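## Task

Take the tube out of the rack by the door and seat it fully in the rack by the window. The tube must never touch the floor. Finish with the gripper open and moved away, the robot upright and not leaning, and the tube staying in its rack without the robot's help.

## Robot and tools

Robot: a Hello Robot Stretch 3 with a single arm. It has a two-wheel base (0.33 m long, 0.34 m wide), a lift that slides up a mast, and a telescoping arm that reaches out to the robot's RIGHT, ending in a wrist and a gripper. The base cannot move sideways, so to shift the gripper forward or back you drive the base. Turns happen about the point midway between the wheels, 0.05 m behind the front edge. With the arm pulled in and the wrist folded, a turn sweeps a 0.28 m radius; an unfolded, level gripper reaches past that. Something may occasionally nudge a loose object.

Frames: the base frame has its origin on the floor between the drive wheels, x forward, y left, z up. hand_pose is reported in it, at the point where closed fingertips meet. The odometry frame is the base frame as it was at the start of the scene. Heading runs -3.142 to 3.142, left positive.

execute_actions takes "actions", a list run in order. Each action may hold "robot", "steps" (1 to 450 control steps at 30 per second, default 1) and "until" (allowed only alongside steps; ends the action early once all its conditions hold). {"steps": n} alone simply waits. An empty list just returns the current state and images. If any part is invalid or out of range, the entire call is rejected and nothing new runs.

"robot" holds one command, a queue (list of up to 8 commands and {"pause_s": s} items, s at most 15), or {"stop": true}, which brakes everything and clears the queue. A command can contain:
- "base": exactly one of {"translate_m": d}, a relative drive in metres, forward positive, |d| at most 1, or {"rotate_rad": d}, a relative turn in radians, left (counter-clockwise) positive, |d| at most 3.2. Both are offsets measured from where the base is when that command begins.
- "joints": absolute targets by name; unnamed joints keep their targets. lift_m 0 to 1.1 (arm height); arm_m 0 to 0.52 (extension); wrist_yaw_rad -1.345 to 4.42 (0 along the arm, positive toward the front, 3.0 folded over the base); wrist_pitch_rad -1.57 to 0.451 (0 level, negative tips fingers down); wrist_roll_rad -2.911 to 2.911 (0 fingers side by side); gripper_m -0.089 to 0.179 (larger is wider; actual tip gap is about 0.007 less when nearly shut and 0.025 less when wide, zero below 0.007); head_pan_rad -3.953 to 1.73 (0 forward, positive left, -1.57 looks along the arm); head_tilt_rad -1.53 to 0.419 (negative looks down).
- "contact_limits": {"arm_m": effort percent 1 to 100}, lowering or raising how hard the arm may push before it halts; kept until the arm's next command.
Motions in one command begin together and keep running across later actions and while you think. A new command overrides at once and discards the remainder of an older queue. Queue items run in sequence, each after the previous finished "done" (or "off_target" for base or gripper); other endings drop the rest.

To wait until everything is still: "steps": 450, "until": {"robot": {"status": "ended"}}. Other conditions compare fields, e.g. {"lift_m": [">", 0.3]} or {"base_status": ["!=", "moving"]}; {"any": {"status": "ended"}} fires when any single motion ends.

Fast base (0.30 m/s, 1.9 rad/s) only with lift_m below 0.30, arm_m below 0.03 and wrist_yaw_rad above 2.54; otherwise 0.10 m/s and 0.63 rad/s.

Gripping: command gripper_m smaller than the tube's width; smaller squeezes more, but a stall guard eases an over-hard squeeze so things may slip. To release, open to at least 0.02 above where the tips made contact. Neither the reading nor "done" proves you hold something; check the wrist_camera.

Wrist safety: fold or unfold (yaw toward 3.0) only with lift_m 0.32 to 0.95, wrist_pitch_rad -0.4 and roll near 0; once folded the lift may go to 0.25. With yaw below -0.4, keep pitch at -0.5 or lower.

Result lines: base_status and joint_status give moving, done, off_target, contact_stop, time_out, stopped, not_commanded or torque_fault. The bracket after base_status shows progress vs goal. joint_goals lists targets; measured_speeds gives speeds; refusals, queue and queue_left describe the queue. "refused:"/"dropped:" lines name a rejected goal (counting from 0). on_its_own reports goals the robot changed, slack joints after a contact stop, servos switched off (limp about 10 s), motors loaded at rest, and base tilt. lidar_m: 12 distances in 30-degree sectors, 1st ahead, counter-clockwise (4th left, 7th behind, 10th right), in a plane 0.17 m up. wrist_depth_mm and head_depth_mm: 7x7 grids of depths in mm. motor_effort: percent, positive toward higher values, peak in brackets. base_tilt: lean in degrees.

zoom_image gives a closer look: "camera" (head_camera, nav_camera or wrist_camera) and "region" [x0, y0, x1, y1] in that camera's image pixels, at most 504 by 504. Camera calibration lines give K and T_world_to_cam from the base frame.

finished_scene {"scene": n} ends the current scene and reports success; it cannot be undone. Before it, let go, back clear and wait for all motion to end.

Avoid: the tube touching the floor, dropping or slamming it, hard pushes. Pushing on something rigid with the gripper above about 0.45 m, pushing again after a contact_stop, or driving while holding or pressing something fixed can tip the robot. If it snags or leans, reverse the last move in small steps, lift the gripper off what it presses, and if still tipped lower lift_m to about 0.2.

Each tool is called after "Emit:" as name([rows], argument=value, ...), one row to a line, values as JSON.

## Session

Emit:
execute_actions(actions=[])

Scene clock: 0.00 s.
robot.base_odometry: x=+0.000 y=+0.000 heading=+0.000 (m, m, rad; robot's odometry frame)
robot.turned_by_wheels: +0.000 (rad since the last result)
robot.turned_by_imu: +0.000 (rad since the last result)
robot.base_tilt: forward=+1.0 right=+0.4 (deg)
robot.lidar_m: 1.92 2.11 1.89 2.06 0.96 0.94 0.99 1.42 1.41 1.88 1.81 1.77
robot.head_depth_mm: 2144 2181 2183 2182 2219 2200 2110 / 2176 2322 2316 2318 2340 2224 1891 / 2178 2438 2462 2485 2491 2198 2049 / 2176 2631 2676 2655 2637 2639 2292 / 2177 2801 2849 2909 2809 2515 2242 / 2181 3006 3080 3108 3122 2998 2315 / 2164 3020 3135 3120 3123 3082 2318
robot.base_status: not_commanded
robot.joint_positions: lift_m=+0.539 arm_m=+0.003 wrist_yaw_rad=+2.861 wrist_pitch_rad=-0.571 wrist_roll_rad=+0.012 gripper_m=+0.037 head_pan_rad=+0.017 head_tilt_rad=-0.017
robot.joint_goals: lift_m=+0.539 arm_m=+0.003 wrist_yaw_rad=+2.861 wrist_pitch_rad=-0.571 wrist_roll_rad=+0.012 gripper_m=+0.037 head_pan_rad=+0.017 head_tilt_rad=-0.017
robot.joint_status: lift_m=not_commanded arm_m=not_commanded wrist_yaw_rad=not_commanded wrist_pitch_rad=not_commanded wrist_roll_rad=not_commanded gripper_m=not_commanded head_pan_rad=not_commanded head_tilt_rad=not_commanded
robot.measured_speeds: translate_m=+0.000 rotate_rad=+0.000 lift_m=+0.000 arm_m=+0.000 wrist_yaw_rad=+0.000 wrist_pitch_rad=+0.000 wrist_roll_rad=+0.000 head_pan_rad=+0.000 head_tilt_rad=+0.000
robot: refusals=0 queue=idle queue_left=0
robot.motor_effort: left_wheel=+0 right_wheel=+0 lift_m=+38 arm_m=-1 wrist_yaw_rad=+0 wrist_pitch_rad=+6 wrist_roll_rad=+0 gripper_m=+0 head_pan_rad=+0 head_tilt_rad=+3 (%)
robot.hand_pose: x=+0.0350 y=+0.0469 z=+0.5193 quat_wxyz=(+0.293, +0.703, +0.101, +0.640) (m; robot's base frame)
robot.wrist_depth_mm: - - - - - - - / - - - - - - - / 949 - - - - - - / 849 913 913 916 960 - - / 764 - 799 799 833 838 858 / 673 682 680 703 727 742 751 / 606 608 637 632 641 671 664
pictures: head_camera (sideways: a quarter turn clockwise sets it upright), nav_camera (sideways: a quarter turn counterclockwise sets it upright), wrist_camera
camera_calibration (this result's frames):
head_camera: T_world_to_cam=[[-0.046353, -0.0053308, -0.998911, 1.32351], [-0.0234382, 0.999716, -0.00424748, 0.00939639], [0.99865, 0.0232158, -0.0464648, 0.0151704], [0, 0, 0, 1]] pos_world=[0.046419, -0.00269053, 1.32282]
nav_camera: T_world_to_cam=[[-0.00303858, -0.0465724, 0.99891, -1.25849], [-0.0150434, -0.9988, -0.0466131, 0.109161], [0.999882, -0.0151686, 0.00233433, -0.0475581], [0, 0, 0, 1]] pos_world=[0.0453706, 0.0496976, 1.26232]
wrist_camera: T_world_to_cam=[[0.955867, -0.287908, 0.0585495, -0.055611], [-0.158609, -0.673426, -0.722039, 0.44256], [0.247309, 0.680886, -0.689371, 0.485783], [0, 0, 0, 1]] pos_world=[0.00321241, -0.048742, 0.657686]
Images, in order (width x height): head_camera 896x504, nav_camera 672x504, wrist_camera 644x364.

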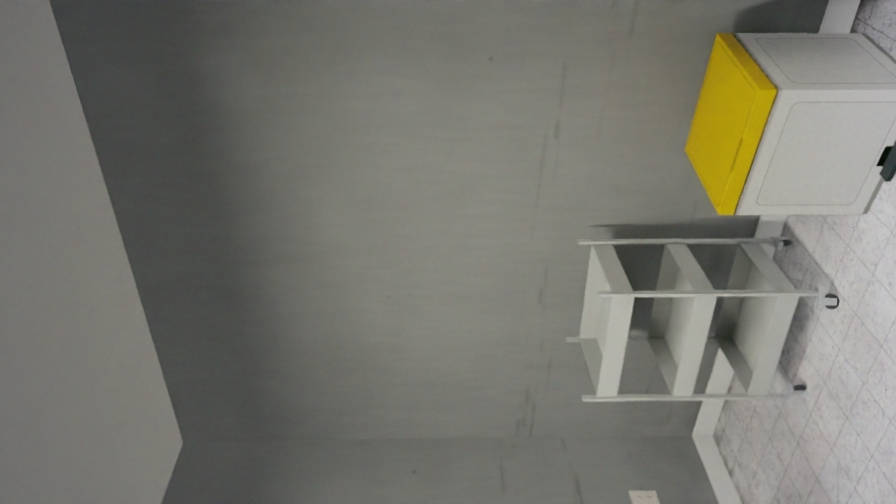

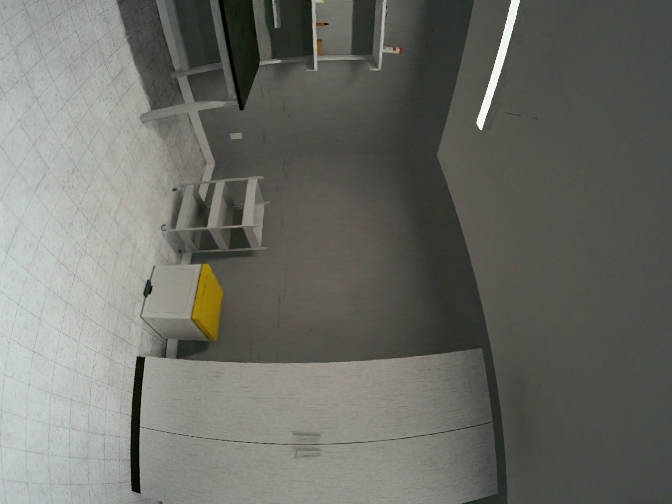

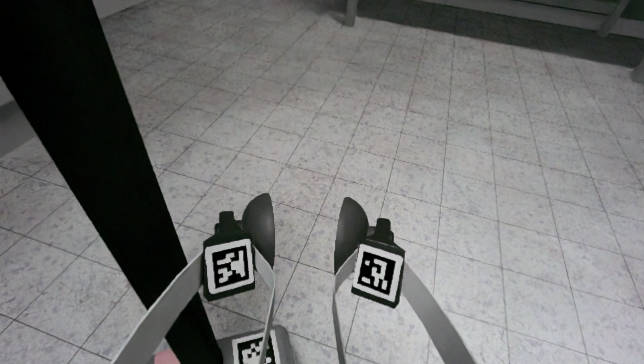

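Emit:
execute_actions([
  {"robot": {"joints": {"head_pan_rad": -1.8, "head_tilt_rad": -0.35, "lift_m": 0.27, "wrist_yaw_rad": 3.0, "wrist_pitch_rad": -0.4}}, "steps": 150, "until": {"robot": {"status": "ended"}}},
])

Scene clock: 12.37 s.
robot.base_odometry: x=+0.000 y=+0.000 heading=+0.000 (m, m, rad; robot's odometry frame)
robot.turned_by_wheels: +0.000 (rad since the last result)
robot.turned_by_imu: +0.001 (rad since the last result)
robot.base_tilt: forward=+1.0 right=+0.5 (deg)
robot.lidar_m: 1.93 2.11 1.89 2.07 0.96 0.94 0.99 1.42 1.41 1.88 1.81 1.77
robot.head_depth_mm: 1831 1915 1932 2159 2251 1894 1522 / 1904 2002 1980 2230 2303 1889 1528 / 1955 2070 2045 2308 2301 1884 1532 / 2006 2142 2117 1865 2321 1894 1524 / 2084 2249 2170 2544 2399 1901 1528 / 2143 2283 2201 2650 2544 1899 1522 / 2253 2395 2527 2786 2429 1902 1534
robot.base_status: not_commanded
robot.joint_positions: lift_m=+0.270 arm_m=+0.003 wrist_yaw_rad=+2.997 wrist_pitch_rad=-0.422 wrist_roll_rad=+0.012 gripper_m=+0.037 head_pan_rad=-1.793 head_tilt_rad=-0.346
robot.joint_goals: lift_m=+0.270 arm_m=+0.003 wrist_yaw_rad=+3.000 wrist_pitch_rad=-0.400 wrist_roll_rad=+0.012 gripper_m=+0.037 head_pan_rad=-1.800 head_tilt_rad=-0.350
robot.joint_status: lift_m=done arm_m=not_commanded wrist_yaw_rad=done wrist_pitch_rad=done wrist_roll_rad=not_commanded gripper_m=not_commanded head_pan_rad=done head_tilt_rad=done
robot.measured_speeds: translate_m=+0.000 rotate_rad=+0.000 lift_m=+0.000 arm_m=+0.000 wrist_yaw_rad=+0.000 wrist_pitch_rad=+0.000 wrist_roll_rad=+0.000 head_pan_rad=+0.000 head_tilt_rad=+0.000
robot: refusals=0 queue=done queue_left=0
robot.motor_effort: left_wheel=+0(0) right_wheel=+1(0) lift_m=+33(38) arm_m=-1(1) wrist_yaw_rad=+2(2) wrist_pitch_rad=+10(9) wrist_roll_rad=+0(0) gripper_m=+0(0) head_pan_rad=-4(44) head_tilt_rad=-1(19) (%)
robot.hand_pose: x=+0.0110 y=+0.0738 z=+0.2820 quat_wxyz=(+0.198, +0.704, +0.097, +0.675) (m; robot's base frame)
robot.wrist_depth_mm: 782 - - - - - - / 887 - - - - - - / 792 - 852 867 914 938 - / 636 635 680 694 716 738 765 / 527 536 - 572 589 600 614 / 462 475 - - 500 508 515 / - - - 424 428 437 440
pictures: head_camera (sideways: a quarter turn clockwise sets it upright), nav_camera (sideways: a quarter turn counterclockwise sets it upright), wrist_camera
camera_calibration (this result's frames):
head_camera: T_world_to_cam=[[0.0762671, 0.358345, -0.930469, 1.23325], [0.976987, -0.213289, -0.00206259, 0.000447933], [-0.199198, -0.908899, -0.366365, 0.438863], [0, 0, 0, 1]] pos_world=[-0.00707288, -0.0429493, 1.30828]
nav_camera: T_world_to_cam=[[-0.115569, -0.300678, 0.946698, -1.18941], [-0.963809, 0.26446, -0.0336637, 0.0980726], [-0.240242, -0.916326, -0.32036, 0.38005], [0, 0, 0, 1]] pos_world=[0.0483677, -0.0353168, 1.25107]
wrist_camera: T_world_to_cam=[[0.984946, -0.163471, 0.0561947, -0.0198825], [-0.0488499, -0.575061, -0.816651, 0.303777], [0.165814, 0.801612, -0.57439, 0.269311], [0, 0, 0, 1]] pos_world=[-0.010233, -0.0444433, 0.403886]
Images, in order (width x height): head_camera 896x504, nav_camera 672x504, wrist_camera 644x364.

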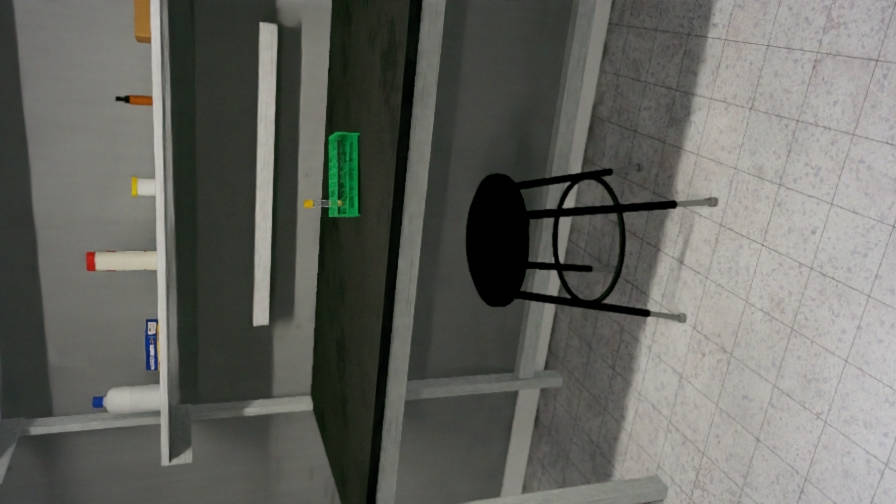

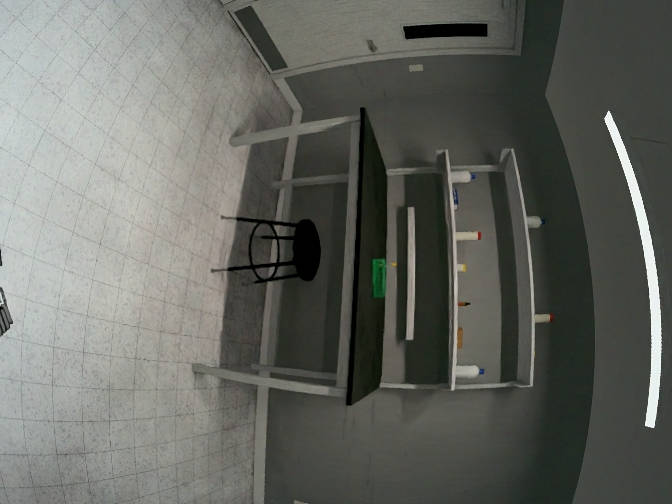

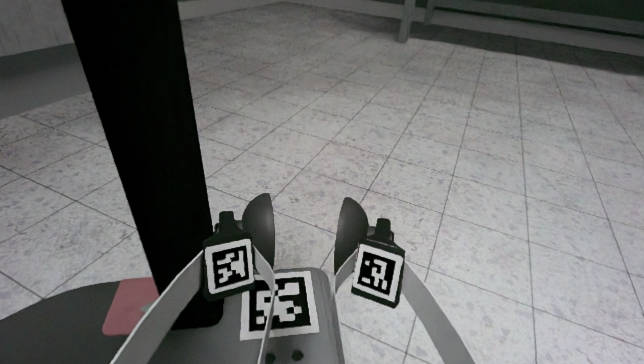

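Emit:
execute_actions([
  {"robot": [{"base": {"rotate_rad": -1.63}}, {"base": {"translate_m": 1.0}}, {"base": {"rotate_rad": 1.04}, "joints": {"head_pan_rad": -1.57, "head_tilt_rad": -0.55}}], "steps": 450, "until": {"robot": {"status": "ended"}}},
  {"robot": {"joints": {"lift_m": 0.9}}, "steps": 200, "until": {"robot": {"lift_m": [">", 0.6]}}},
])

Scene clock: 62.70 s.
robot.base_odometry: x=-0.059 y=-0.998 heading=-0.590 (m, m, rad; robot's odometry frame)
robot.turned_by_wheels: -0.590 (rad since the last result)
robot.turned_by_imu: -0.566 (rad since the last result)
robot.base_tilt: forward=+0.9 right=+0.4 (deg)
robot.lidar_m: 1.44 1.30 1.80 2.73 2.04 1.51 1.46 0.85 1.24 0.65 0.69 0.92
robot.head_depth_mm: 1132 1231 1015 724 679 1542 1316 / 1128 1233 964 727 676 1544 1314 / 1129 1232 891 727 676 1503 1289 / 1135 1235 970 728 674 959 1290 / 1126 1240 1032 731 674 961 1294 / 1133 1237 1034 731 673 1439 1285 / 1136 1236 1036 735 673 1562 1326
robot.base_status: done (rotate_rad +1.0399 of +1.0400)
robot.joint_positions: lift_m=+0.603 arm_m=+0.003 wrist_yaw_rad=+2.998 wrist_pitch_rad=-0.421 wrist_roll_rad=+0.012 gripper_m=+0.037 head_pan_rad=-1.577 head_tilt_rad=-0.544
robot.joint_goals: lift_m=+0.900 arm_m=+0.003 wrist_yaw_rad=+3.000 wrist_pitch_rad=-0.400 wrist_roll_rad=+0.012 gripper_m=+0.037 head_pan_rad=-1.570 head_tilt_rad=-0.550
robot.joint_status: lift_m=moving arm_m=not_commanded wrist_yaw_rad=done wrist_pitch_rad=done wrist_roll_rad=not_commanded gripper_m=not_commanded head_pan_rad=done head_tilt_rad=done
robot.measured_speeds: translate_m=+0.000 rotate_rad=+0.000 lift_m=+0.110 arm_m=+0.000 wrist_yaw_rad=+0.000 wrist_pitch_rad=+0.000 wrist_roll_rad=+0.000 head_pan_rad=+0.000 head_tilt_rad=+0.000
robot: refusals=0 queue=running queue_left=0
robot.motor_effort: left_wheel=-3(17) right_wheel=+4(14) lift_m=+43(43) arm_m=-1(2) wrist_yaw_rad=+1(2) wrist_pitch_rad=+10(10) wrist_roll_rad=+0(0) gripper_m=+0(0) head_pan_rad=+4(27) head_tilt_rad=-1(14) (%)
robot.hand_pose: x=+0.0108 y=+0.0739 z=+0.6145 quat_wxyz=(+0.198, +0.704, +0.097, +0.675) (m; robot's base frame)
robot.wrist_depth_mm: - - - - - - - / - - - - - - - / - - - - - - - / - - - - - - - / 943 946 - - - - - / 824 833 825 868 906 912 927 / 720 729 751 752 772 792 803
pictures: head_camera (sideways: a quarter turn clockwise sets it upright), nav_camera (sideways: a quarter turn counterclockwise sets it upright), wrist_camera
camera_calibration (this result's frames):
head_camera: T_world_to_cam=[[-0.00123712, 0.542355, -0.840149, 1.1159], [0.999999, 0.00131705, -0.000622286, -0.00156791], [0.000769019, -0.840149, -0.542356, 0.666646], [0, 0, 0, 1]] pos_world=[0.00243575, -0.0451309, 1.29908]
nav_camera: T_world_to_cam=[[-0.0495357, -0.498577, 0.865429, -1.08378], [-0.998057, 0.0574881, -0.024008, 0.0857035], [-0.037782, -0.864937, -0.500456, 0.613175], [0, 0, 0, 1]] pos_world=[0.0550183, -0.0149163, 1.24686]
wrist_camera: T_world_to_cam=[[0.985068, -0.162743, 0.0561845, -0.0384469], [-0.0483476, -0.574683, -0.816947, 0.575484], [0.16524, 0.802031, -0.57397, 0.459986], [0, 0, 0, 1]] pos_world=[-0.0103121, -0.0444588, 0.736318]
Images, in order (width x height): head_camera 896x504, nav_camera 672x504, wrist_camera 644x364.

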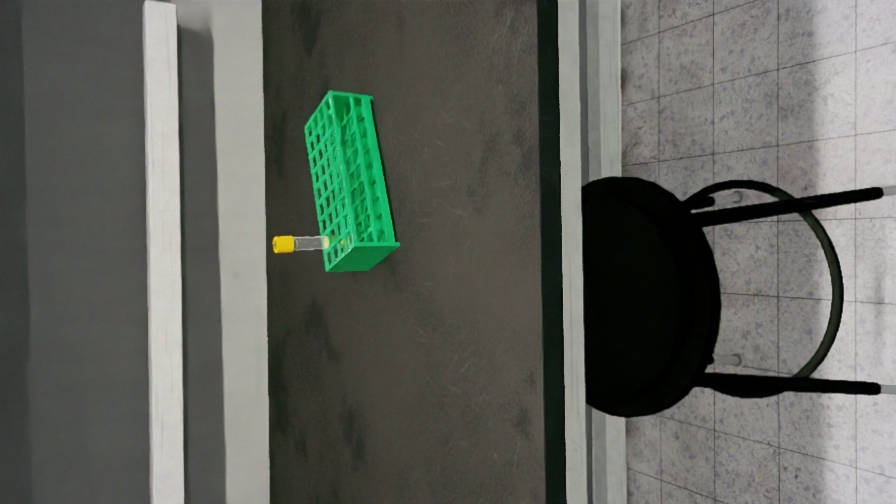

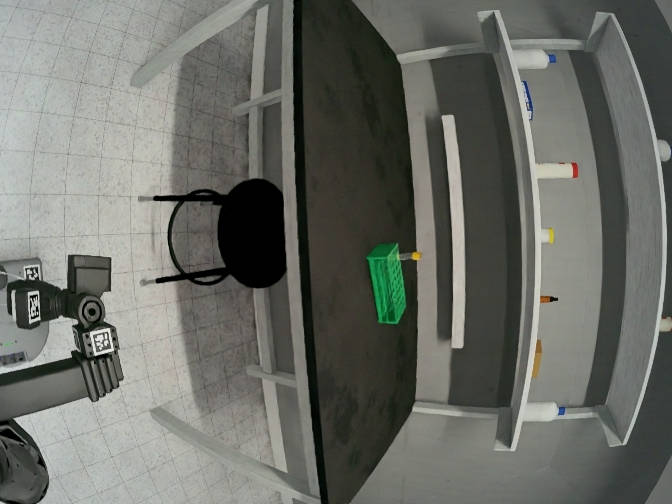

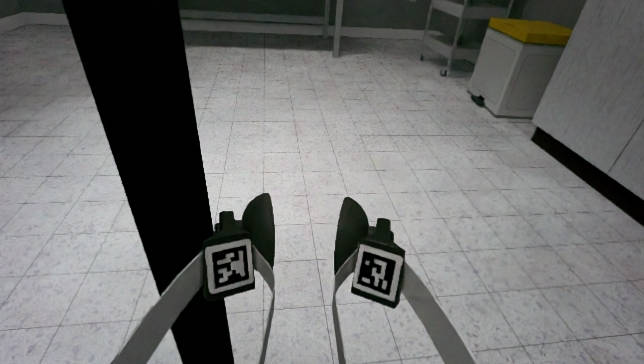

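Emit:
execute_actions([
  {"robot": [{"joints": {"wrist_yaw_rad": 0.0, "gripper_m": 0.07, "lift_m": 0.9}, "base": {"translate_m": 0.028}}, {"joints": {"wrist_pitch_rad": 0.02, "wrist_roll_rad": 0.0}}, {"joints": {"arm_m": 0.33, "lift_m": 0.895}}], "steps": 450, "until": {"robot": {"status": "ended"}}},
])

Scene clock: 79.03 s.
robot.base_odometry: x=-0.036 y=-1.014 heading=-0.590 (m, m, rad; robot's odometry frame)
robot.turned_by_wheels: +0.000 (rad since the last result)
robot.turned_by_imu: +0.002 (rad since the last result)
robot.base_tilt: forward=+0.9 right=+0.5 (deg)
robot.lidar_m: 1.43 1.28 1.75 2.72 2.09 1.54 1.49 0.87 1.24 0.65 0.68 0.90
robot.head_depth_mm: 1131 1235 1018 - - 1540 1314 / 1131 1236 1152 - 674 1547 1305 / 1133 1231 1158 - 675 1444 1282 / 1130 1233 1091 700 674 963 1276 / 1131 1237 1031 729 673 962 1292 / 1133 1237 1037 732 674 1473 1285 / 1135 1238 1037 733 671 1564 1324
robot.base_status: done (translate_m +0.0280 of +0.0280)
robot.joint_positions: lift_m=+0.895 arm_m=+0.330 wrist_yaw_rad=+0.002 wrist_pitch_rad=-0.004 wrist_roll_rad=+0.004 gripper_m=+0.070 head_pan_rad=-1.577 head_tilt_rad=-0.544
robot.joint_goals: lift_m=+0.895 arm_m=+0.330 wrist_yaw_rad=+0.000 wrist_pitch_rad=+0.020 wrist_roll_rad=+0.000 gripper_m=+0.070 head_pan_rad=-1.570 head_tilt_rad=-0.550
robot.joint_status: lift_m=done arm_m=done wrist_yaw_rad=done wrist_pitch_rad=done wrist_roll_rad=done gripper_m=done head_pan_rad=done head_tilt_rad=done
robot.measured_speeds: translate_m=+0.000 rotate_rad=+0.000 lift_m=+0.000 arm_m=+0.000 wrist_yaw_rad=+0.000 wrist_pitch_rad=+0.000 wrist_roll_rad=+0.000 head_pan_rad=+0.000 head_tilt_rad=+0.000
robot: refusals=0 queue=done queue_left=0
robot.motor_effort: left_wheel=-4(7) right_wheel=+3(9) lift_m=+33(40) arm_m=+3(2) wrist_yaw_rad=-1(2) wrist_pitch_rad=+11(12) wrist_roll_rad=-1(3) gripper_m=+1(86) head_pan_rad=+5(4) head_tilt_rad=-2(3) (%)
robot.hand_pose: x=-0.0210 y=-0.7308 z=+1.0087 quat_wxyz=(+0.706, +0.002, -0.708, -0.001) (m; robot's base frame)
robot.wrist_depth_mm: 696 693 704 689 703 706 708 / 700 707 711 716 716 730 729 / 724 734 746 755 749 757 754 / 622 668 749 695 758 767 767 / 392 410 436 404 501 470 536 / 284 291 290 271 269 299 352 / 224 229 236 233 248 258 263
pictures: head_camera (sideways: a quarter turn clockwise sets it upright), nav_camera (sideways: a quarter turn counterclockwise sets it upright), wrist_camera
camera_calibration (this result's frames):
head_camera: T_world_to_cam=[[-0.00123719, 0.542355, -0.840149, 1.1159], [0.999999, 0.00131717, -0.000622285, -0.00156791], [0.000769119, -0.840148, -0.542356, 0.666646], [0, 0, 0, 1]] pos_world=[0.00243576, -0.0451309, 1.29908]
nav_camera: T_world_to_cam=[[-0.0495357, -0.498577, 0.865429, -1.08378], [-0.998057, 0.057488, -0.024008, 0.0857035], [-0.0377819, -0.864937, -0.500456, 0.613175], [0, 0, 0, 1]] pos_world=[0.0550183, -0.0149163, 1.24686]
wrist_camera: T_world_to_cam=[[-0.997949, 0.0390958, 0.0506836, -0.0488258], [-0.0421163, 0.195227, -0.979853, 1.1607], [-0.0482029, -0.979978, -0.19318, -0.353965], [0, 0, 0, 1]] pos_world=[-0.0169034, -0.57157, 1.07141]
Images, in order (width x height): head_camera 896x504, nav_camera 672x504, wrist_camera 644x364.

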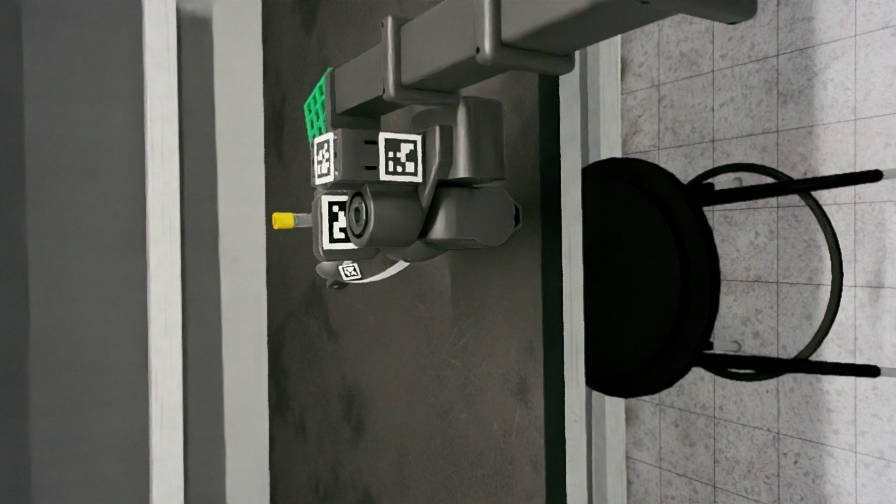

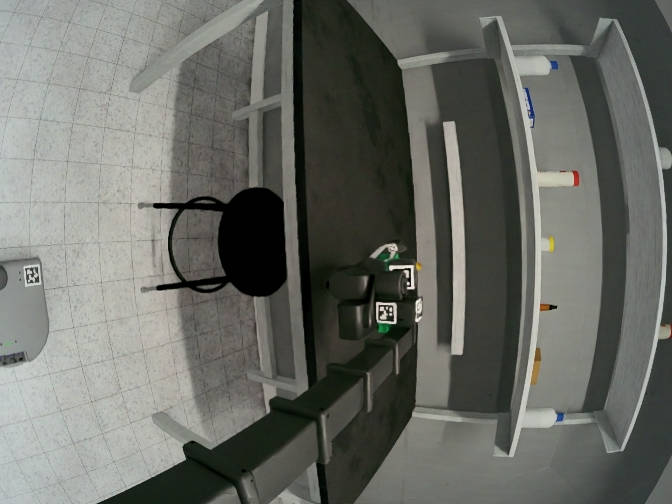

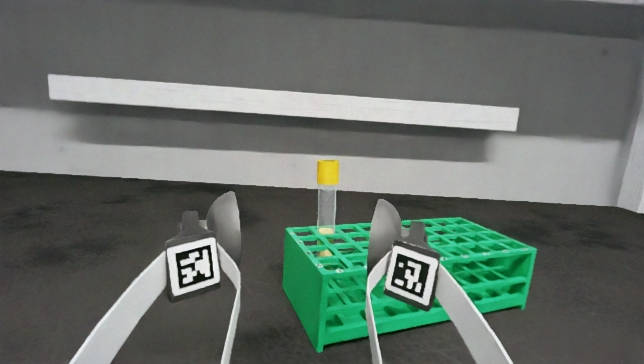

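Emit:
execute_actions([
  {"robot": {"base": {"translate_m": -0.017}, "joints": {"arm_m": 0.435}}, "steps": 450, "until": {"robot": {"status": "ended"}}},
])

Scene clock: 87.40 s.
robot.base_odometry: x=-0.050 y=-1.004 heading=-0.590 (m, m, rad; robot's odometry frame)
robot.turned_by_wheels: +0.000 (rad since the last result)
robot.turned_by_imu: +0.001 (rad since the last result)
robot.base_tilt: forward=+0.9 right=+0.6 (deg)
robot.lidar_m: 1.43 1.30 1.78 2.73 2.05 1.52 1.48 0.86 1.24 0.65 0.69 0.91
robot.head_depth_mm: 1130 1230 1047 - 1590 1504 1311 / 1127 1233 1238 696 675 1554 1309 / 1129 1231 - 698 674 1436 1285 / 1131 1240 1025 699 675 957 1285 / 1129 1234 1031 728 675 960 1288 / 1133 1239 1031 733 671 1449 1287 / 1133 1240 1039 732 674 1562 1322
robot.base_status: done (translate_m -0.0170 of -0.0170)
robot.joint_positions: lift_m=+0.895 arm_m=+0.435 wrist_yaw_rad=+0.002 wrist_pitch_rad=-0.004 wrist_roll_rad=+0.004 gripper_m=+0.070 head_pan_rad=-1.577 head_tilt_rad=-0.544
robot.joint_goals: lift_m=+0.895 arm_m=+0.435 wrist_yaw_rad=+0.000 wrist_pitch_rad=+0.020 wrist_roll_rad=+0.000 gripper_m=+0.070 head_pan_rad=-1.570 head_tilt_rad=-0.550
robot.joint_status: lift_m=done arm_m=done wrist_yaw_rad=done wrist_pitch_rad=done wrist_roll_rad=done gripper_m=done head_pan_rad=done head_tilt_rad=done
robot.measured_speeds: translate_m=+0.000 rotate_rad=+0.000 lift_m=+0.000 arm_m=+0.000 wrist_yaw_rad=+0.000 wrist_pitch_rad=+0.000 wrist_roll_rad=+0.000 head_pan_rad=+0.000 head_tilt_rad=+0.000
robot: refusals=0 queue=done queue_left=0
robot.motor_effort: left_wheel=-3(9) right_wheel=+4(7) lift_m=+33(33) arm_m=+4(1) wrist_yaw_rad=-2(1) wrist_pitch_rad=+11(11) wrist_roll_rad=-2(2) gripper_m=+1(1) head_pan_rad=+4(5) head_tilt_rad=-1(2) (%)
robot.hand_pose: x=-0.0210 y=-0.8358 z=+1.0087 quat_wxyz=(+0.706, +0.002, -0.708, -0.001) (m; robot's base frame)
robot.wrist_depth_mm: 597 600 610 605 611 610 608 / 530 538 605 618 616 622 622 / 627 637 638 632 643 641 644 / 645 647 643 640 661 672 662 / 387 409 432 440 527 503 528 / 285 289 285 218 234 233 352 / 224 228 214 171 175 182 196
pictures: head_camera (sideways: a quarter turn clockwise sets it upright), nav_camera (sideways: a quarter turn counterclockwise sets it upright), wrist_camera
camera_calibration (this result's frames):
head_camera: T_world_to_cam=[[-0.00123725, 0.542355, -0.840149, 1.1159], [0.999999, 0.00131729, -0.000622285, -0.00156791], [0.000769219, -0.840148, -0.542356, 0.666646], [0, 0, 0, 1]] pos_world=[0.00243576, -0.0451309, 1.29908]
nav_camera: T_world_to_cam=[[-0.0495356, -0.498577, 0.865429, -1.08378], [-0.998057, 0.0574879, -0.024008, 0.0857035], [-0.0377818, -0.864937, -0.500456, 0.613175], [0, 0, 0, 1]] pos_world=[0.0550183, -0.0149163, 1.24686]
wrist_camera: T_world_to_cam=[[-0.997948, 0.0391192, 0.0506833, -0.0447065], [-0.0421119, 0.195217, -0.979856, 1.1812], [-0.0482254, -0.97998, -0.193169, -0.456883], [0, 0, 0, 1]] pos_world=[-0.0169057, -0.676577, 1.07141]
Images, in order (width x height): head_camera 896x504, nav_camera 672x504, wrist_camera 644x364.

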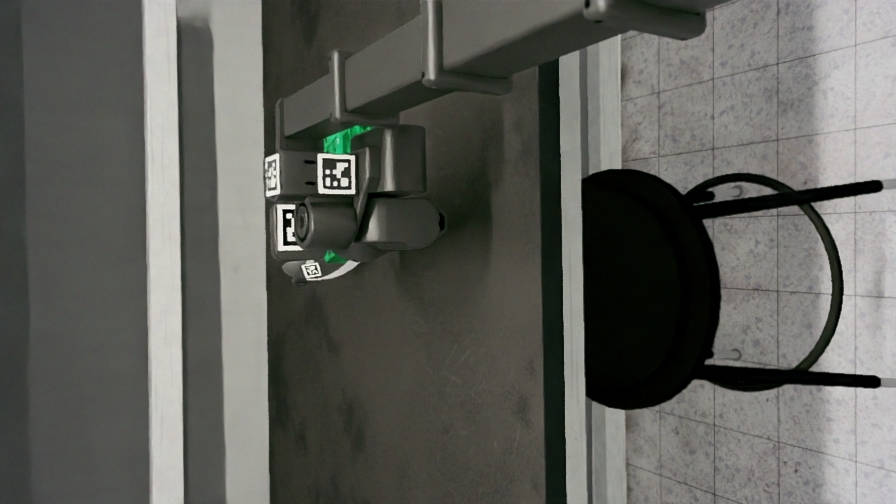

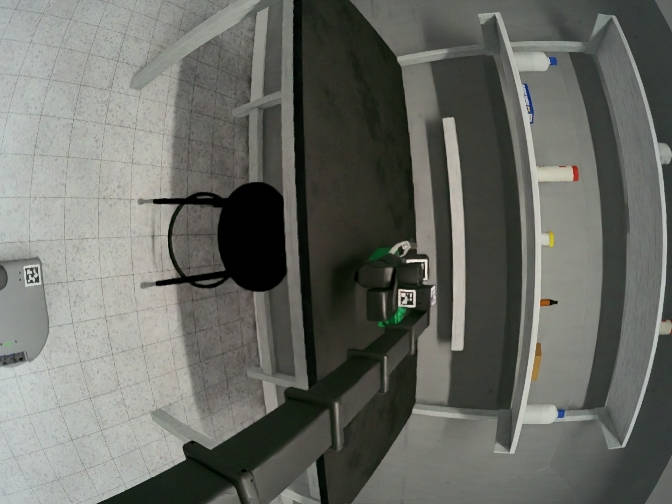

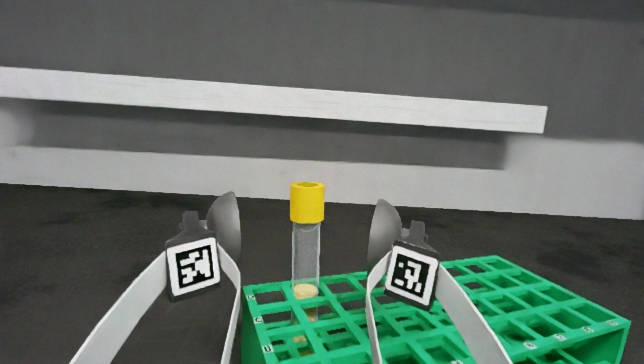

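Emit:
execute_actions([
  {"robot": [{"joints": {"arm_m": 0.453}}, {"joints": {"gripper_m": 0.028}}], "steps": 300, "until": {"robot": {"status": "ended"}}},
])

Scene clock: 94.93 s.
robot.base_odometry: x=-0.050 y=-1.004 heading=-0.590 (m, m, rad; robot's odometry frame)
robot.turned_by_wheels: +0.000 (rad since the last result)
robot.turned_by_imu: +0.001 (rad since the last result)
robot.base_tilt: forward=+0.9 right=+0.4 (deg)
robot.lidar_m: 1.43 1.30 1.78 2.73 2.06 1.53 1.48 0.86 1.25 0.65 0.69 0.91
robot.head_depth_mm: 1125 1236 1019 - 1583 1504 1307 / 1128 1233 1231 709 677 1550 1308 / 1131 1229 - 698 673 1443 1278 / 1134 1234 1028 715 674 958 1280 / 1132 1229 1032 728 672 960 1292 / 1132 1233 1033 730 672 1443 1288 / 1137 1234 1039 733 670 1555 1320
robot.base_status: done (translate_m -0.0170 of -0.0170)
robot.joint_positions: lift_m=+0.895 arm_m=+0.453 wrist_yaw_rad=+0.002 wrist_pitch_rad=-0.004 wrist_roll_rad=+0.004 gripper_m=+0.028 head_pan_rad=-1.577 head_tilt_rad=-0.544
robot.joint_goals: lift_m=+0.895 arm_m=+0.453 wrist_yaw_rad=+0.000 wrist_pitch_rad=+0.020 wrist_roll_rad=+0.000 gripper_m=+0.028 head_pan_rad=-1.570 head_tilt_rad=-0.550
robot.joint_status: lift_m=done arm_m=done wrist_yaw_rad=done wrist_pitch_rad=done wrist_roll_rad=done gripper_m=done head_pan_rad=done head_tilt_rad=done
robot.measured_speeds: translate_m=+0.000 rotate_rad=+0.000 lift_m=+0.000 arm_m=+0.000 wrist_yaw_rad=+0.000 wrist_pitch_rad=+0.000 wrist_roll_rad=+0.000 head_pan_rad=+0.000 head_tilt_rad=+0.000
robot: refusals=0 queue=done queue_left=0
robot.motor_effort: left_wheel=-3(4) right_wheel=+3(4) lift_m=+33(33) arm_m=+3(2) wrist_yaw_rad=-1(1) wrist_pitch_rad=+11(11) wrist_roll_rad=-2(2) gripper_m=+0(89) head_pan_rad=+5(4) head_tilt_rad=-3(2) (%)
robot.hand_pose: x=-0.0210 y=-0.8538 z=+1.0087 quat_wxyz=(+0.706, +0.002, -0.708, -0.001) (m; robot's base frame)
robot.wrist_depth_mm: 576 580 581 592 583 589 597 / 513 516 592 591 605 607 613 / 618 613 618 623 628 542 635 / 622 629 630 640 647 648 652 / 388 408 438 379 479 502 528 / 282 293 282 297 226 236 354 / 223 227 223 170 186 179 179
pictures: head_camera (sideways: a quarter turn clockwise sets it upright), nav_camera (sideways: a quarter turn counterclockwise sets it upright), wrist_camera
camera_calibration (this result's frames):
head_camera: T_world_to_cam=[[-0.00123732, 0.542355, -0.840148, 1.1159], [0.999999, 0.00131741, -0.000622284, -0.00156791], [0.00076932, -0.840148, -0.542356, 0.666647], [0, 0, 0, 1]] pos_world=[0.00243577, -0.0451309, 1.29908]
nav_camera: T_world_to_cam=[[-0.0495355, -0.498577, 0.865429, -1.08378], [-0.998057, 0.0574878, -0.024008, 0.0857035], [-0.0377817, -0.864937, -0.500456, 0.613175], [0, 0, 0, 1]] pos_world=[0.0550183, -0.0149163, 1.24686]
wrist_camera: T_world_to_cam=[[-0.997948, 0.0391191, 0.0506832, -0.0440026], [-0.0421119, 0.195217, -0.979856, 1.18471], [-0.0482253, -0.97998, -0.193169, -0.474518], [0, 0, 0, 1]] pos_world=[-0.0169057, -0.694573, 1.07141]
Images, in order (width x height): head_camera 896x504, nav_camera 672x504, wrist_camera 644x364.

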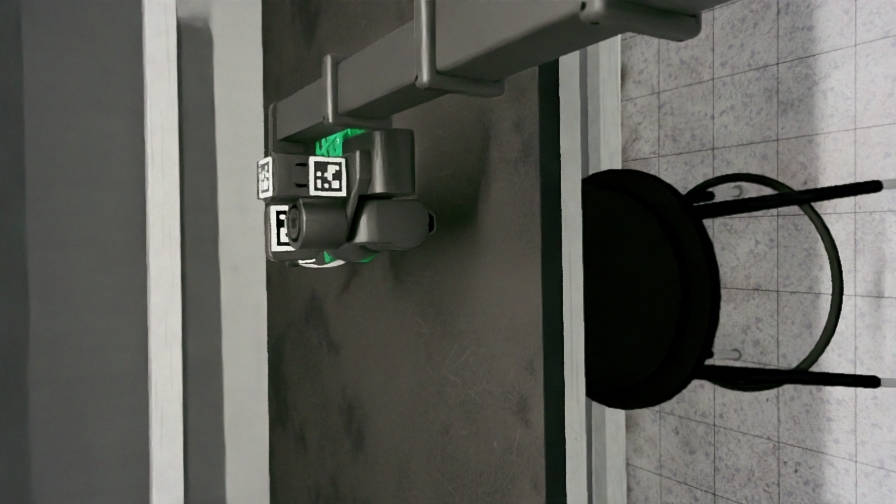

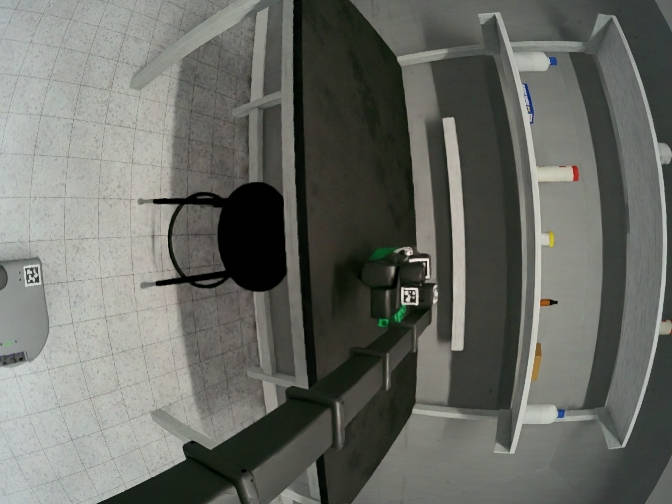

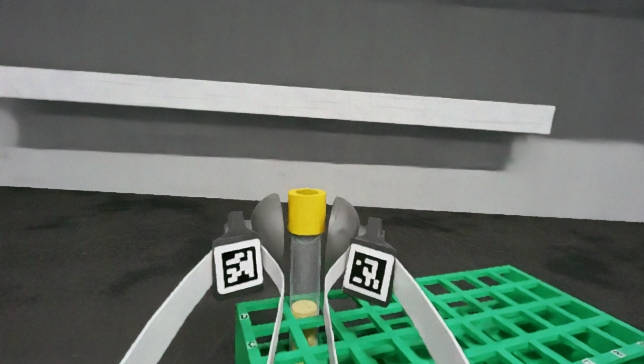

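Emit:
execute_actions([
  {"robot": [{"joints": {"gripper_m": -0.012, "head_pan_rad": 1.7, "head_tilt_rad": -0.2}}, {"joints": {"lift_m": 0.98}}, {"joints": {"arm_m": 0.0}}], "steps": 400, "until": {"robot": {"status": "ended"}}},
])

Scene clock: 108.00 s.
robot.base_odometry: x=-0.050 y=-1.004 heading=-0.590 (m, m, rad; robot's odometry frame)
robot.turned_by_wheels: +0.000 (rad since the last result)
robot.turned_by_imu: +0.002 (rad since the last result)
robot.base_tilt: forward=+1.0 right=+0.4 (deg)
robot.lidar_m: 1.43 1.30 1.78 2.72 2.06 1.52 1.47 0.86 1.24 0.65 0.69 0.91
robot.head_depth_mm: 3018 3081 3192 3328 3099 2250 1742 / 3075 3167 3252 3326 3226 2257 1753 / 3065 3218 3318 3388 3321 2281 1740 / 3096 3223 3418 3433 3298 2270 1756 / 3160 3263 3428 3507 3261 2277 1744 / 3242 3366 3492 3605 3080 - - / 3233 3389 3528 3678 3327 - -
robot.base_status: done (translate_m -0.0170 of -0.0170)
robot.joint_positions: lift_m=+0.980 arm_m=+0.003 wrist_yaw_rad=+0.001 wrist_pitch_rad=-0.004 wrist_roll_rad=+0.004 gripper_m=-0.011 head_pan_rad=+1.693 head_tilt_rad=-0.211
robot.joint_goals: lift_m=+0.980 arm_m=+0.000 wrist_yaw_rad=+0.000 wrist_pitch_rad=+0.020 wrist_roll_rad=+0.000 gripper_m=-0.012 head_pan_rad=+1.700 head_tilt_rad=-0.200
robot.joint_status: lift_m=done arm_m=done wrist_yaw_rad=done wrist_pitch_rad=done wrist_roll_rad=done gripper_m=done head_pan_rad=done head_tilt_rad=done
robot.measured_speeds: translate_m=+0.000 rotate_rad=+0.000 lift_m=+0.000 arm_m=+0.000 wrist_yaw_rad=+0.000 wrist_pitch_rad=+0.000 wrist_roll_rad=+0.000 head_pan_rad=+0.000 head_tilt_rad=+0.000
robot: refusals=0 queue=done queue_left=0
robot.motor_effort: left_wheel=-3(3) right_wheel=+4(3) lift_m=+42(45) arm_m=-5(5) wrist_yaw_rad=+0(2) wrist_pitch_rad=+11(11) wrist_roll_rad=-1(1) gripper_m=-9(94) head_pan_rad=+4(45) head_tilt_rad=+5(23) (%)
robot.hand_pose: x=-0.0212 y=-0.4042 z=+1.0934 quat_wxyz=(+0.706, +0.002, -0.708, -0.001) (m; robot's base frame)
robot.wrist_depth_mm: 909 867 801 769 783 795 766 / - - - - - - - / - - - - - - - / 964 - - - - - - / 599 627 653 162 690 767 - / 434 454 442 456 516 529 546 / 342 351 363 361 381 395 406
pictures: head_camera (sideways: a quarter turn clockwise sets it upright), nav_camera (sideways: a quarter turn counterclockwise sets it upright), wrist_camera
camera_calibration (this result's frames):
head_camera: T_world_to_cam=[[0.0335344, -0.235931, -0.971191, 1.28669], [-0.99169, -0.128615, -0.00299764, 0.0136747], [-0.124203, 0.963221, -0.238284, 0.271711], [0, 0, 0, 1]] pos_world=[0.00416006, 0.0436111, 1.3144]
nav_camera: T_world_to_cam=[[0.0231369, 0.193179, 0.980891, -1.23494], [0.995913, 0.0812281, -0.0394886, 0.093708], [-0.0873043, 0.977795, -0.19051, 0.210112], [0, 0, 0, 1]] pos_world=[-0.0464085, 0.0255067, 1.25507]
wrist_camera: T_world_to_cam=[[-0.997904, 0.0397232, 0.0510945, -0.0662464], [-0.0423976, 0.195242, -0.979838, 1.17993], [-0.0488982, -0.97995, -0.193149, -0.017538], [0, 0, 0, 1]] pos_world=[-0.016939, -0.244927, 1.15614]
Images, in order (width x height): head_camera 896x504, nav_camera 672x504, wrist_camera 644x364.

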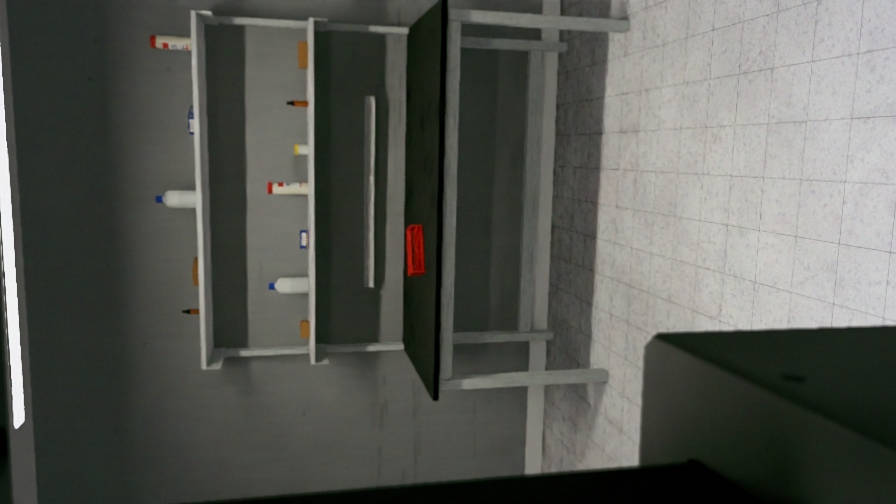

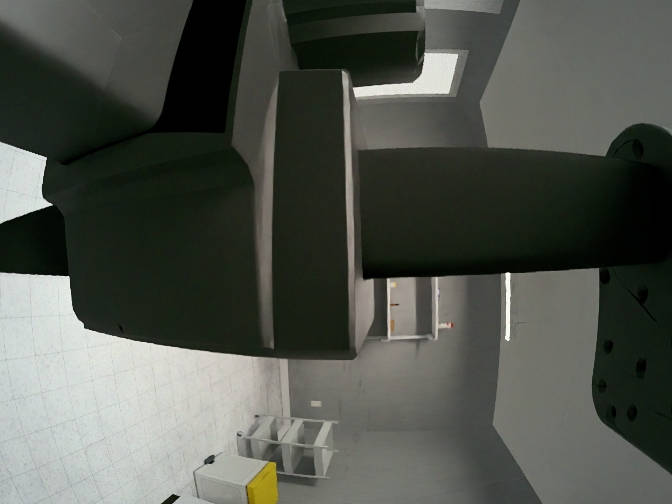

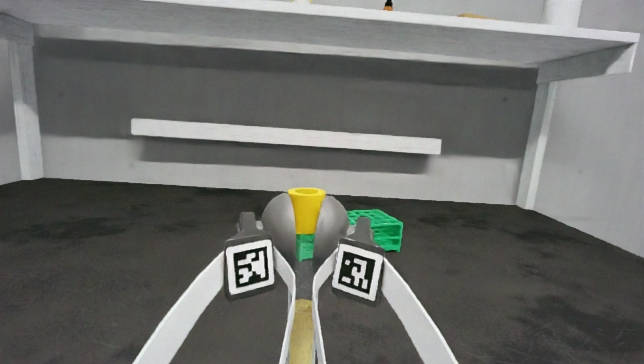

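Emit:
execute_actions([
  {"robot": [{"base": {"rotate_rad": 1.695}, "joints": {"head_pan_rad": 0.0, "head_tilt_rad": -0.5}}, {"base": {"translate_m": 1.0}, "joints": {"lift_m": 0.86, "wrist_yaw_rad": 0.8}}, {"base": {"translate_m": 0.75}}], "steps": 450, "until": {"robot": {"status": "ended"}}},
  {"steps": 450, "until": {"robot": {"status": "ended"}}},
])

Scene clock: 152.57 s.
robot.base_odometry: x=+0.736 y=+0.559 heading=+1.105 (m, m, rad; robot's odometry frame)
robot.turned_by_wheels: +1.695 (rad since the last result)
robot.turned_by_imu: +1.677 (rad since the last result)
robot.base_tilt: forward=+0.9 right=+0.5 (deg)
robot.lidar_m: 1.61 1.18 1.88 1.27 1.37 2.08 2.38 1.84 1.51 1.46 1.20 1.19
robot.head_depth_mm: 1378 1526 1599 1099 1857 1609 1348 / 1301 1549 1623 1104 1936 1607 1352 / 1414 1562 1636 1104 1950 1620 1349 / 1434 1591 1648 1109 1939 1627 1353 / 1438 1600 1647 1159 1960 1625 1355 / 1473 1638 1654 1169 1978 1632 1355 / 1471 1643 1678 1171 2049 1630 1363
robot.base_status: done (translate_m +0.7500 of +0.7500)
robot.joint_positions: lift_m=+0.860 arm_m=+0.003 wrist_yaw_rad=+0.797 wrist_pitch_rad=-0.004 wrist_roll_rad=+0.004 gripper_m=-0.011 head_pan_rad=+0.007 head_tilt_rad=-0.494
robot.joint_goals: lift_m=+0.860 arm_m=+0.000 wrist_yaw_rad=+0.800 wrist_pitch_rad=+0.020 wrist_roll_rad=+0.000 gripper_m=-0.012 head_pan_rad=+0.000 head_tilt_rad=-0.500
robot.joint_status: lift_m=done arm_m=done wrist_yaw_rad=done wrist_pitch_rad=done wrist_roll_rad=done gripper_m=done head_pan_rad=done head_tilt_rad=done
robot.measured_speeds: translate_m=+0.000 rotate_rad=+0.000 lift_m=+0.000 arm_m=+0.000 wrist_yaw_rad=+0.000 wrist_pitch_rad=+0.000 wrist_roll_rad=+0.000 head_pan_rad=+0.000 head_tilt_rad=+0.000
robot: refusals=0 queue=done queue_left=0
robot.motor_effort: left_wheel=-4(10) right_wheel=+4(10) lift_m=+33(41) arm_m=-4(5) wrist_yaw_rad=+2(3) wrist_pitch_rad=+11(11) wrist_roll_rad=-1(1) gripper_m=-9(9) head_pan_rad=-3(44) head_tilt_rad=-2(17) (%)
robot.hand_pose: x=+0.1618 y=-0.3270 z=+0.9737 quat_wxyz=(+0.651, +0.276, -0.652, +0.272) (m; robot's base frame)
robot.wrist_depth_mm: - - - - - - - / - - - - - - - / - - - - - - - / - - - - - - - / 731 834 932 162 - - - / - - - - - - - / - - - - - - -
pictures: head_camera (sideways: a quarter turn clockwise sets it upright), nav_camera (sideways: a quarter turn counterclockwise sets it upright), wrist_camera
camera_calibration (this result's frames):
head_camera: T_world_to_cam=[[-0.499916, -0.00808547, -0.866036, 1.1527], [-0.0144607, 0.999895, -0.000987817, 0.00509625], [0.865953, 0.0120296, -0.499981, 0.606235], [0, 0, 0, 1]] pos_world=[0.0513574, -0.00306837, 1.30139]
nav_camera: T_world_to_cam=[[0.45561, -0.0432687, 0.889127, -1.11777], [-0.0430697, -0.99872, -0.0265319, 0.0831655], [0.889137, -0.0262063, -0.456891, 0.550834], [0, 0, 0, 1]] pos_world=[0.0230823, 0.04913, 1.24772]
wrist_camera: T_world_to_cam=[[-0.726328, -0.685447, 0.0510926, -0.16164], [-0.169197, 0.106252, -0.979838, 1.04673], [0.666198, -0.720329, -0.193149, 0.0130708], [0, 0, 0, 1]] pos_world=[0.0509919, -0.212598, 1.03641]
Images, in order (width x height): head_camera 896x504, nav_camera 672x504, wrist_camera 644x364.

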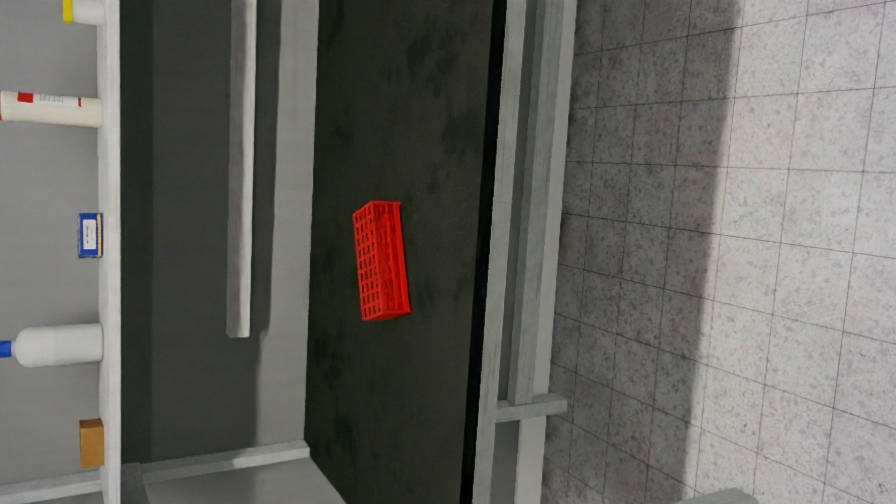

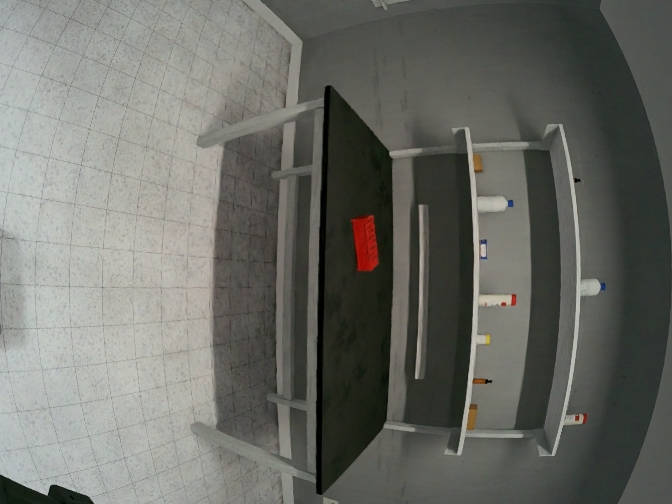

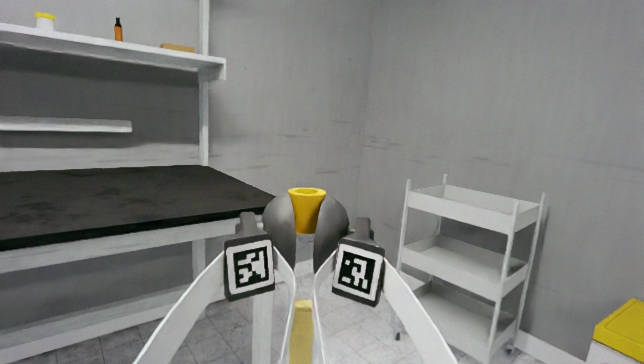

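Emit:
execute_actions([
  {"robot": [{"base": {"translate_m": 0.52}, "joints": {"lift_m": 0.825}}, {"base": {"rotate_rad": 1.47}, "joints": {"head_pan_rad": -1.35, "head_tilt_rad": -0.62}}, {"joints": {"arm_m": 0.31}}], "steps": 450, "until": {"robot": {"status": "ended"}}},
])

Scene clock: 186.73 s.
robot.base_odometry: x=+0.970 y=+1.024 heading=+2.575 (m, m, rad; robot's odometry frame)
robot.turned_by_wheels: +1.470 (rad since the last result)
robot.turned_by_imu: +1.447 (rad since the last result)
robot.base_tilt: forward=+0.8 right=+0.5 (deg)
robot.lidar_m: 1.80 1.38 1.71 2.90 2.12 1.61 1.53 0.89 1.13 1.09 1.15 0.76
robot.head_depth_mm: 994 1068 1153 - 704 618 1257 / 1014 1085 1189 - 704 633 1262 / 1036 1112 1212 - 727 652 1270 / 1055 1139 1218 812 729 1379 1257 / 1080 1197 1223 912 730 1411 1265 / 1105 1226 1225 917 730 1440 1261 / 1105 1237 1231 918 733 1448 1267
robot.base_status: done (rotate_rad +1.4699 of +1.4700)
robot.joint_positions: lift_m=+0.825 arm_m=+0.310 wrist_yaw_rad=+0.798 wrist_pitch_rad=-0.004 wrist_roll_rad=+0.004 gripper_m=-0.011 head_pan_rad=-1.343 head_tilt_rad=-0.613
robot.joint_goals: lift_m=+0.825 arm_m=+0.310 wrist_yaw_rad=+0.800 wrist_pitch_rad=+0.020 wrist_roll_rad=+0.000 gripper_m=-0.012 head_pan_rad=-1.350 head_tilt_rad=-0.620
robot.joint_status: lift_m=done arm_m=done wrist_yaw_rad=done wrist_pitch_rad=done wrist_roll_rad=done gripper_m=done head_pan_rad=done head_tilt_rad=done
robot.measured_speeds: translate_m=+0.000 rotate_rad=+0.000 lift_m=+0.000 arm_m=+0.000 wrist_yaw_rad=+0.000 wrist_pitch_rad=+0.000 wrist_roll_rad=+0.000 head_pan_rad=+0.000 head_tilt_rad=+0.000
robot: refusals=0 queue=done queue_left=0
robot.motor_effort: left_wheel=-3(9) right_wheel=+5(10) lift_m=+33(33) arm_m=+3(6) wrist_yaw_rad=+2(2) wrist_pitch_rad=+11(11) wrist_roll_rad=-1(2) gripper_m=-10(9) head_pan_rad=-3(44) head_tilt_rad=-3(11) (%)
robot.hand_pose: x=+0.1620 y=-0.6335 z=+0.9387 quat_wxyz=(+0.651, +0.277, -0.652, +0.273) (m; robot's base frame)
robot.wrist_depth_mm: - - - 707 683 586 515 / - - - 902 723 602 515 / - - - 869 744 609 518 / - - - 883 755 599 499 / - - 647 162 704 631 540 / 431 443 434 448 502 510 519 / 339 346 355 353 374 387 401
pictures: head_camera (sideways: a quarter turn clockwise sets it upright), nav_camera (sideways: a quarter turn counterclockwise sets it upright), wrist_camera
camera_calibration (this result's frames):
head_camera: T_world_to_cam=[[-0.139553, 0.582323, -0.80089, 1.06556], [0.9725, 0.232902, -0.000113715, -0.0020623], [0.186463, -0.778881, -0.598812, 0.738962], [0, 0, 0, 1]] pos_world=[0.0129192, -0.0444576, 1.2959]
nav_camera: T_world_to_cam=[[0.0804373, -0.553287, 0.829098, -1.0372], [-0.984581, -0.173733, -0.0204162, 0.0809432], [0.155338, -0.814672, -0.558731, 0.687816], [0, 0, 0, 1]] pos_world=[0.0562807, 0.000539703, 1.24589]
wrist_camera: T_world_to_cam=[[-0.725698, -0.686114, 0.0510915, -0.370347], [-0.169293, 0.106097, -0.979838, 1.04495], [0.66686, -0.719716, -0.193149, -0.214301], [0, 0, 0, 1]] pos_world=[0.0510513, -0.519202, 1.00141]
Images, in order (width x height): head_camera 896x504, nav_camera 672x504, wrist_camera 644x364.

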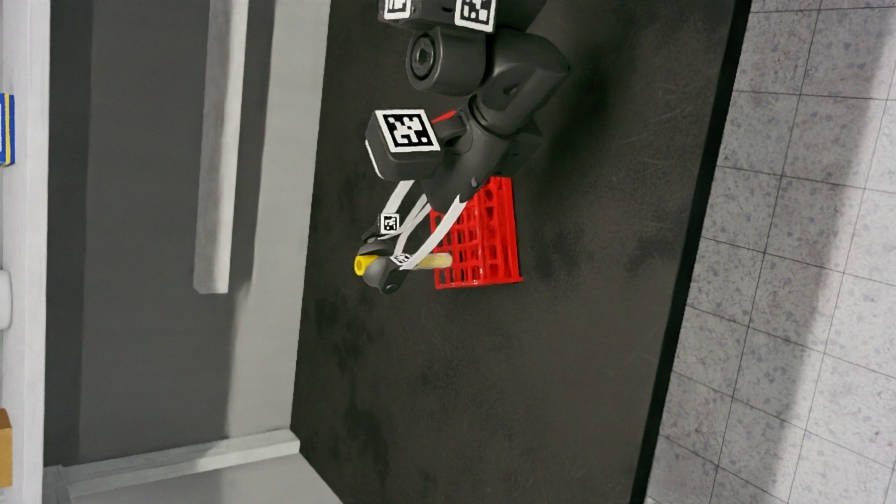

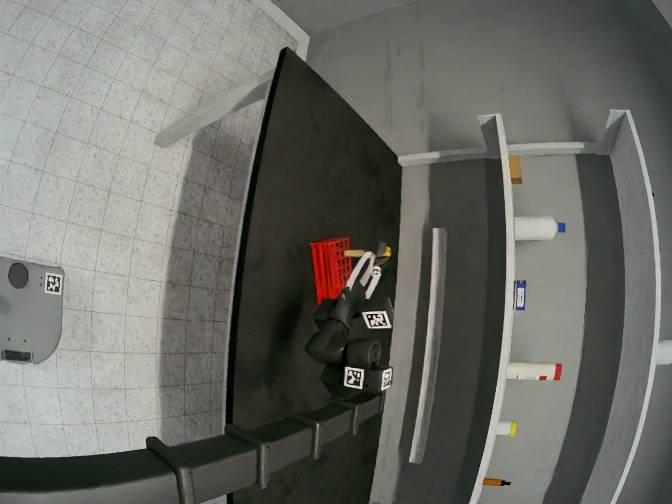

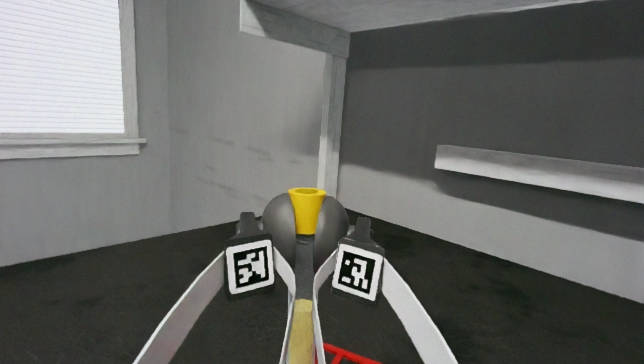

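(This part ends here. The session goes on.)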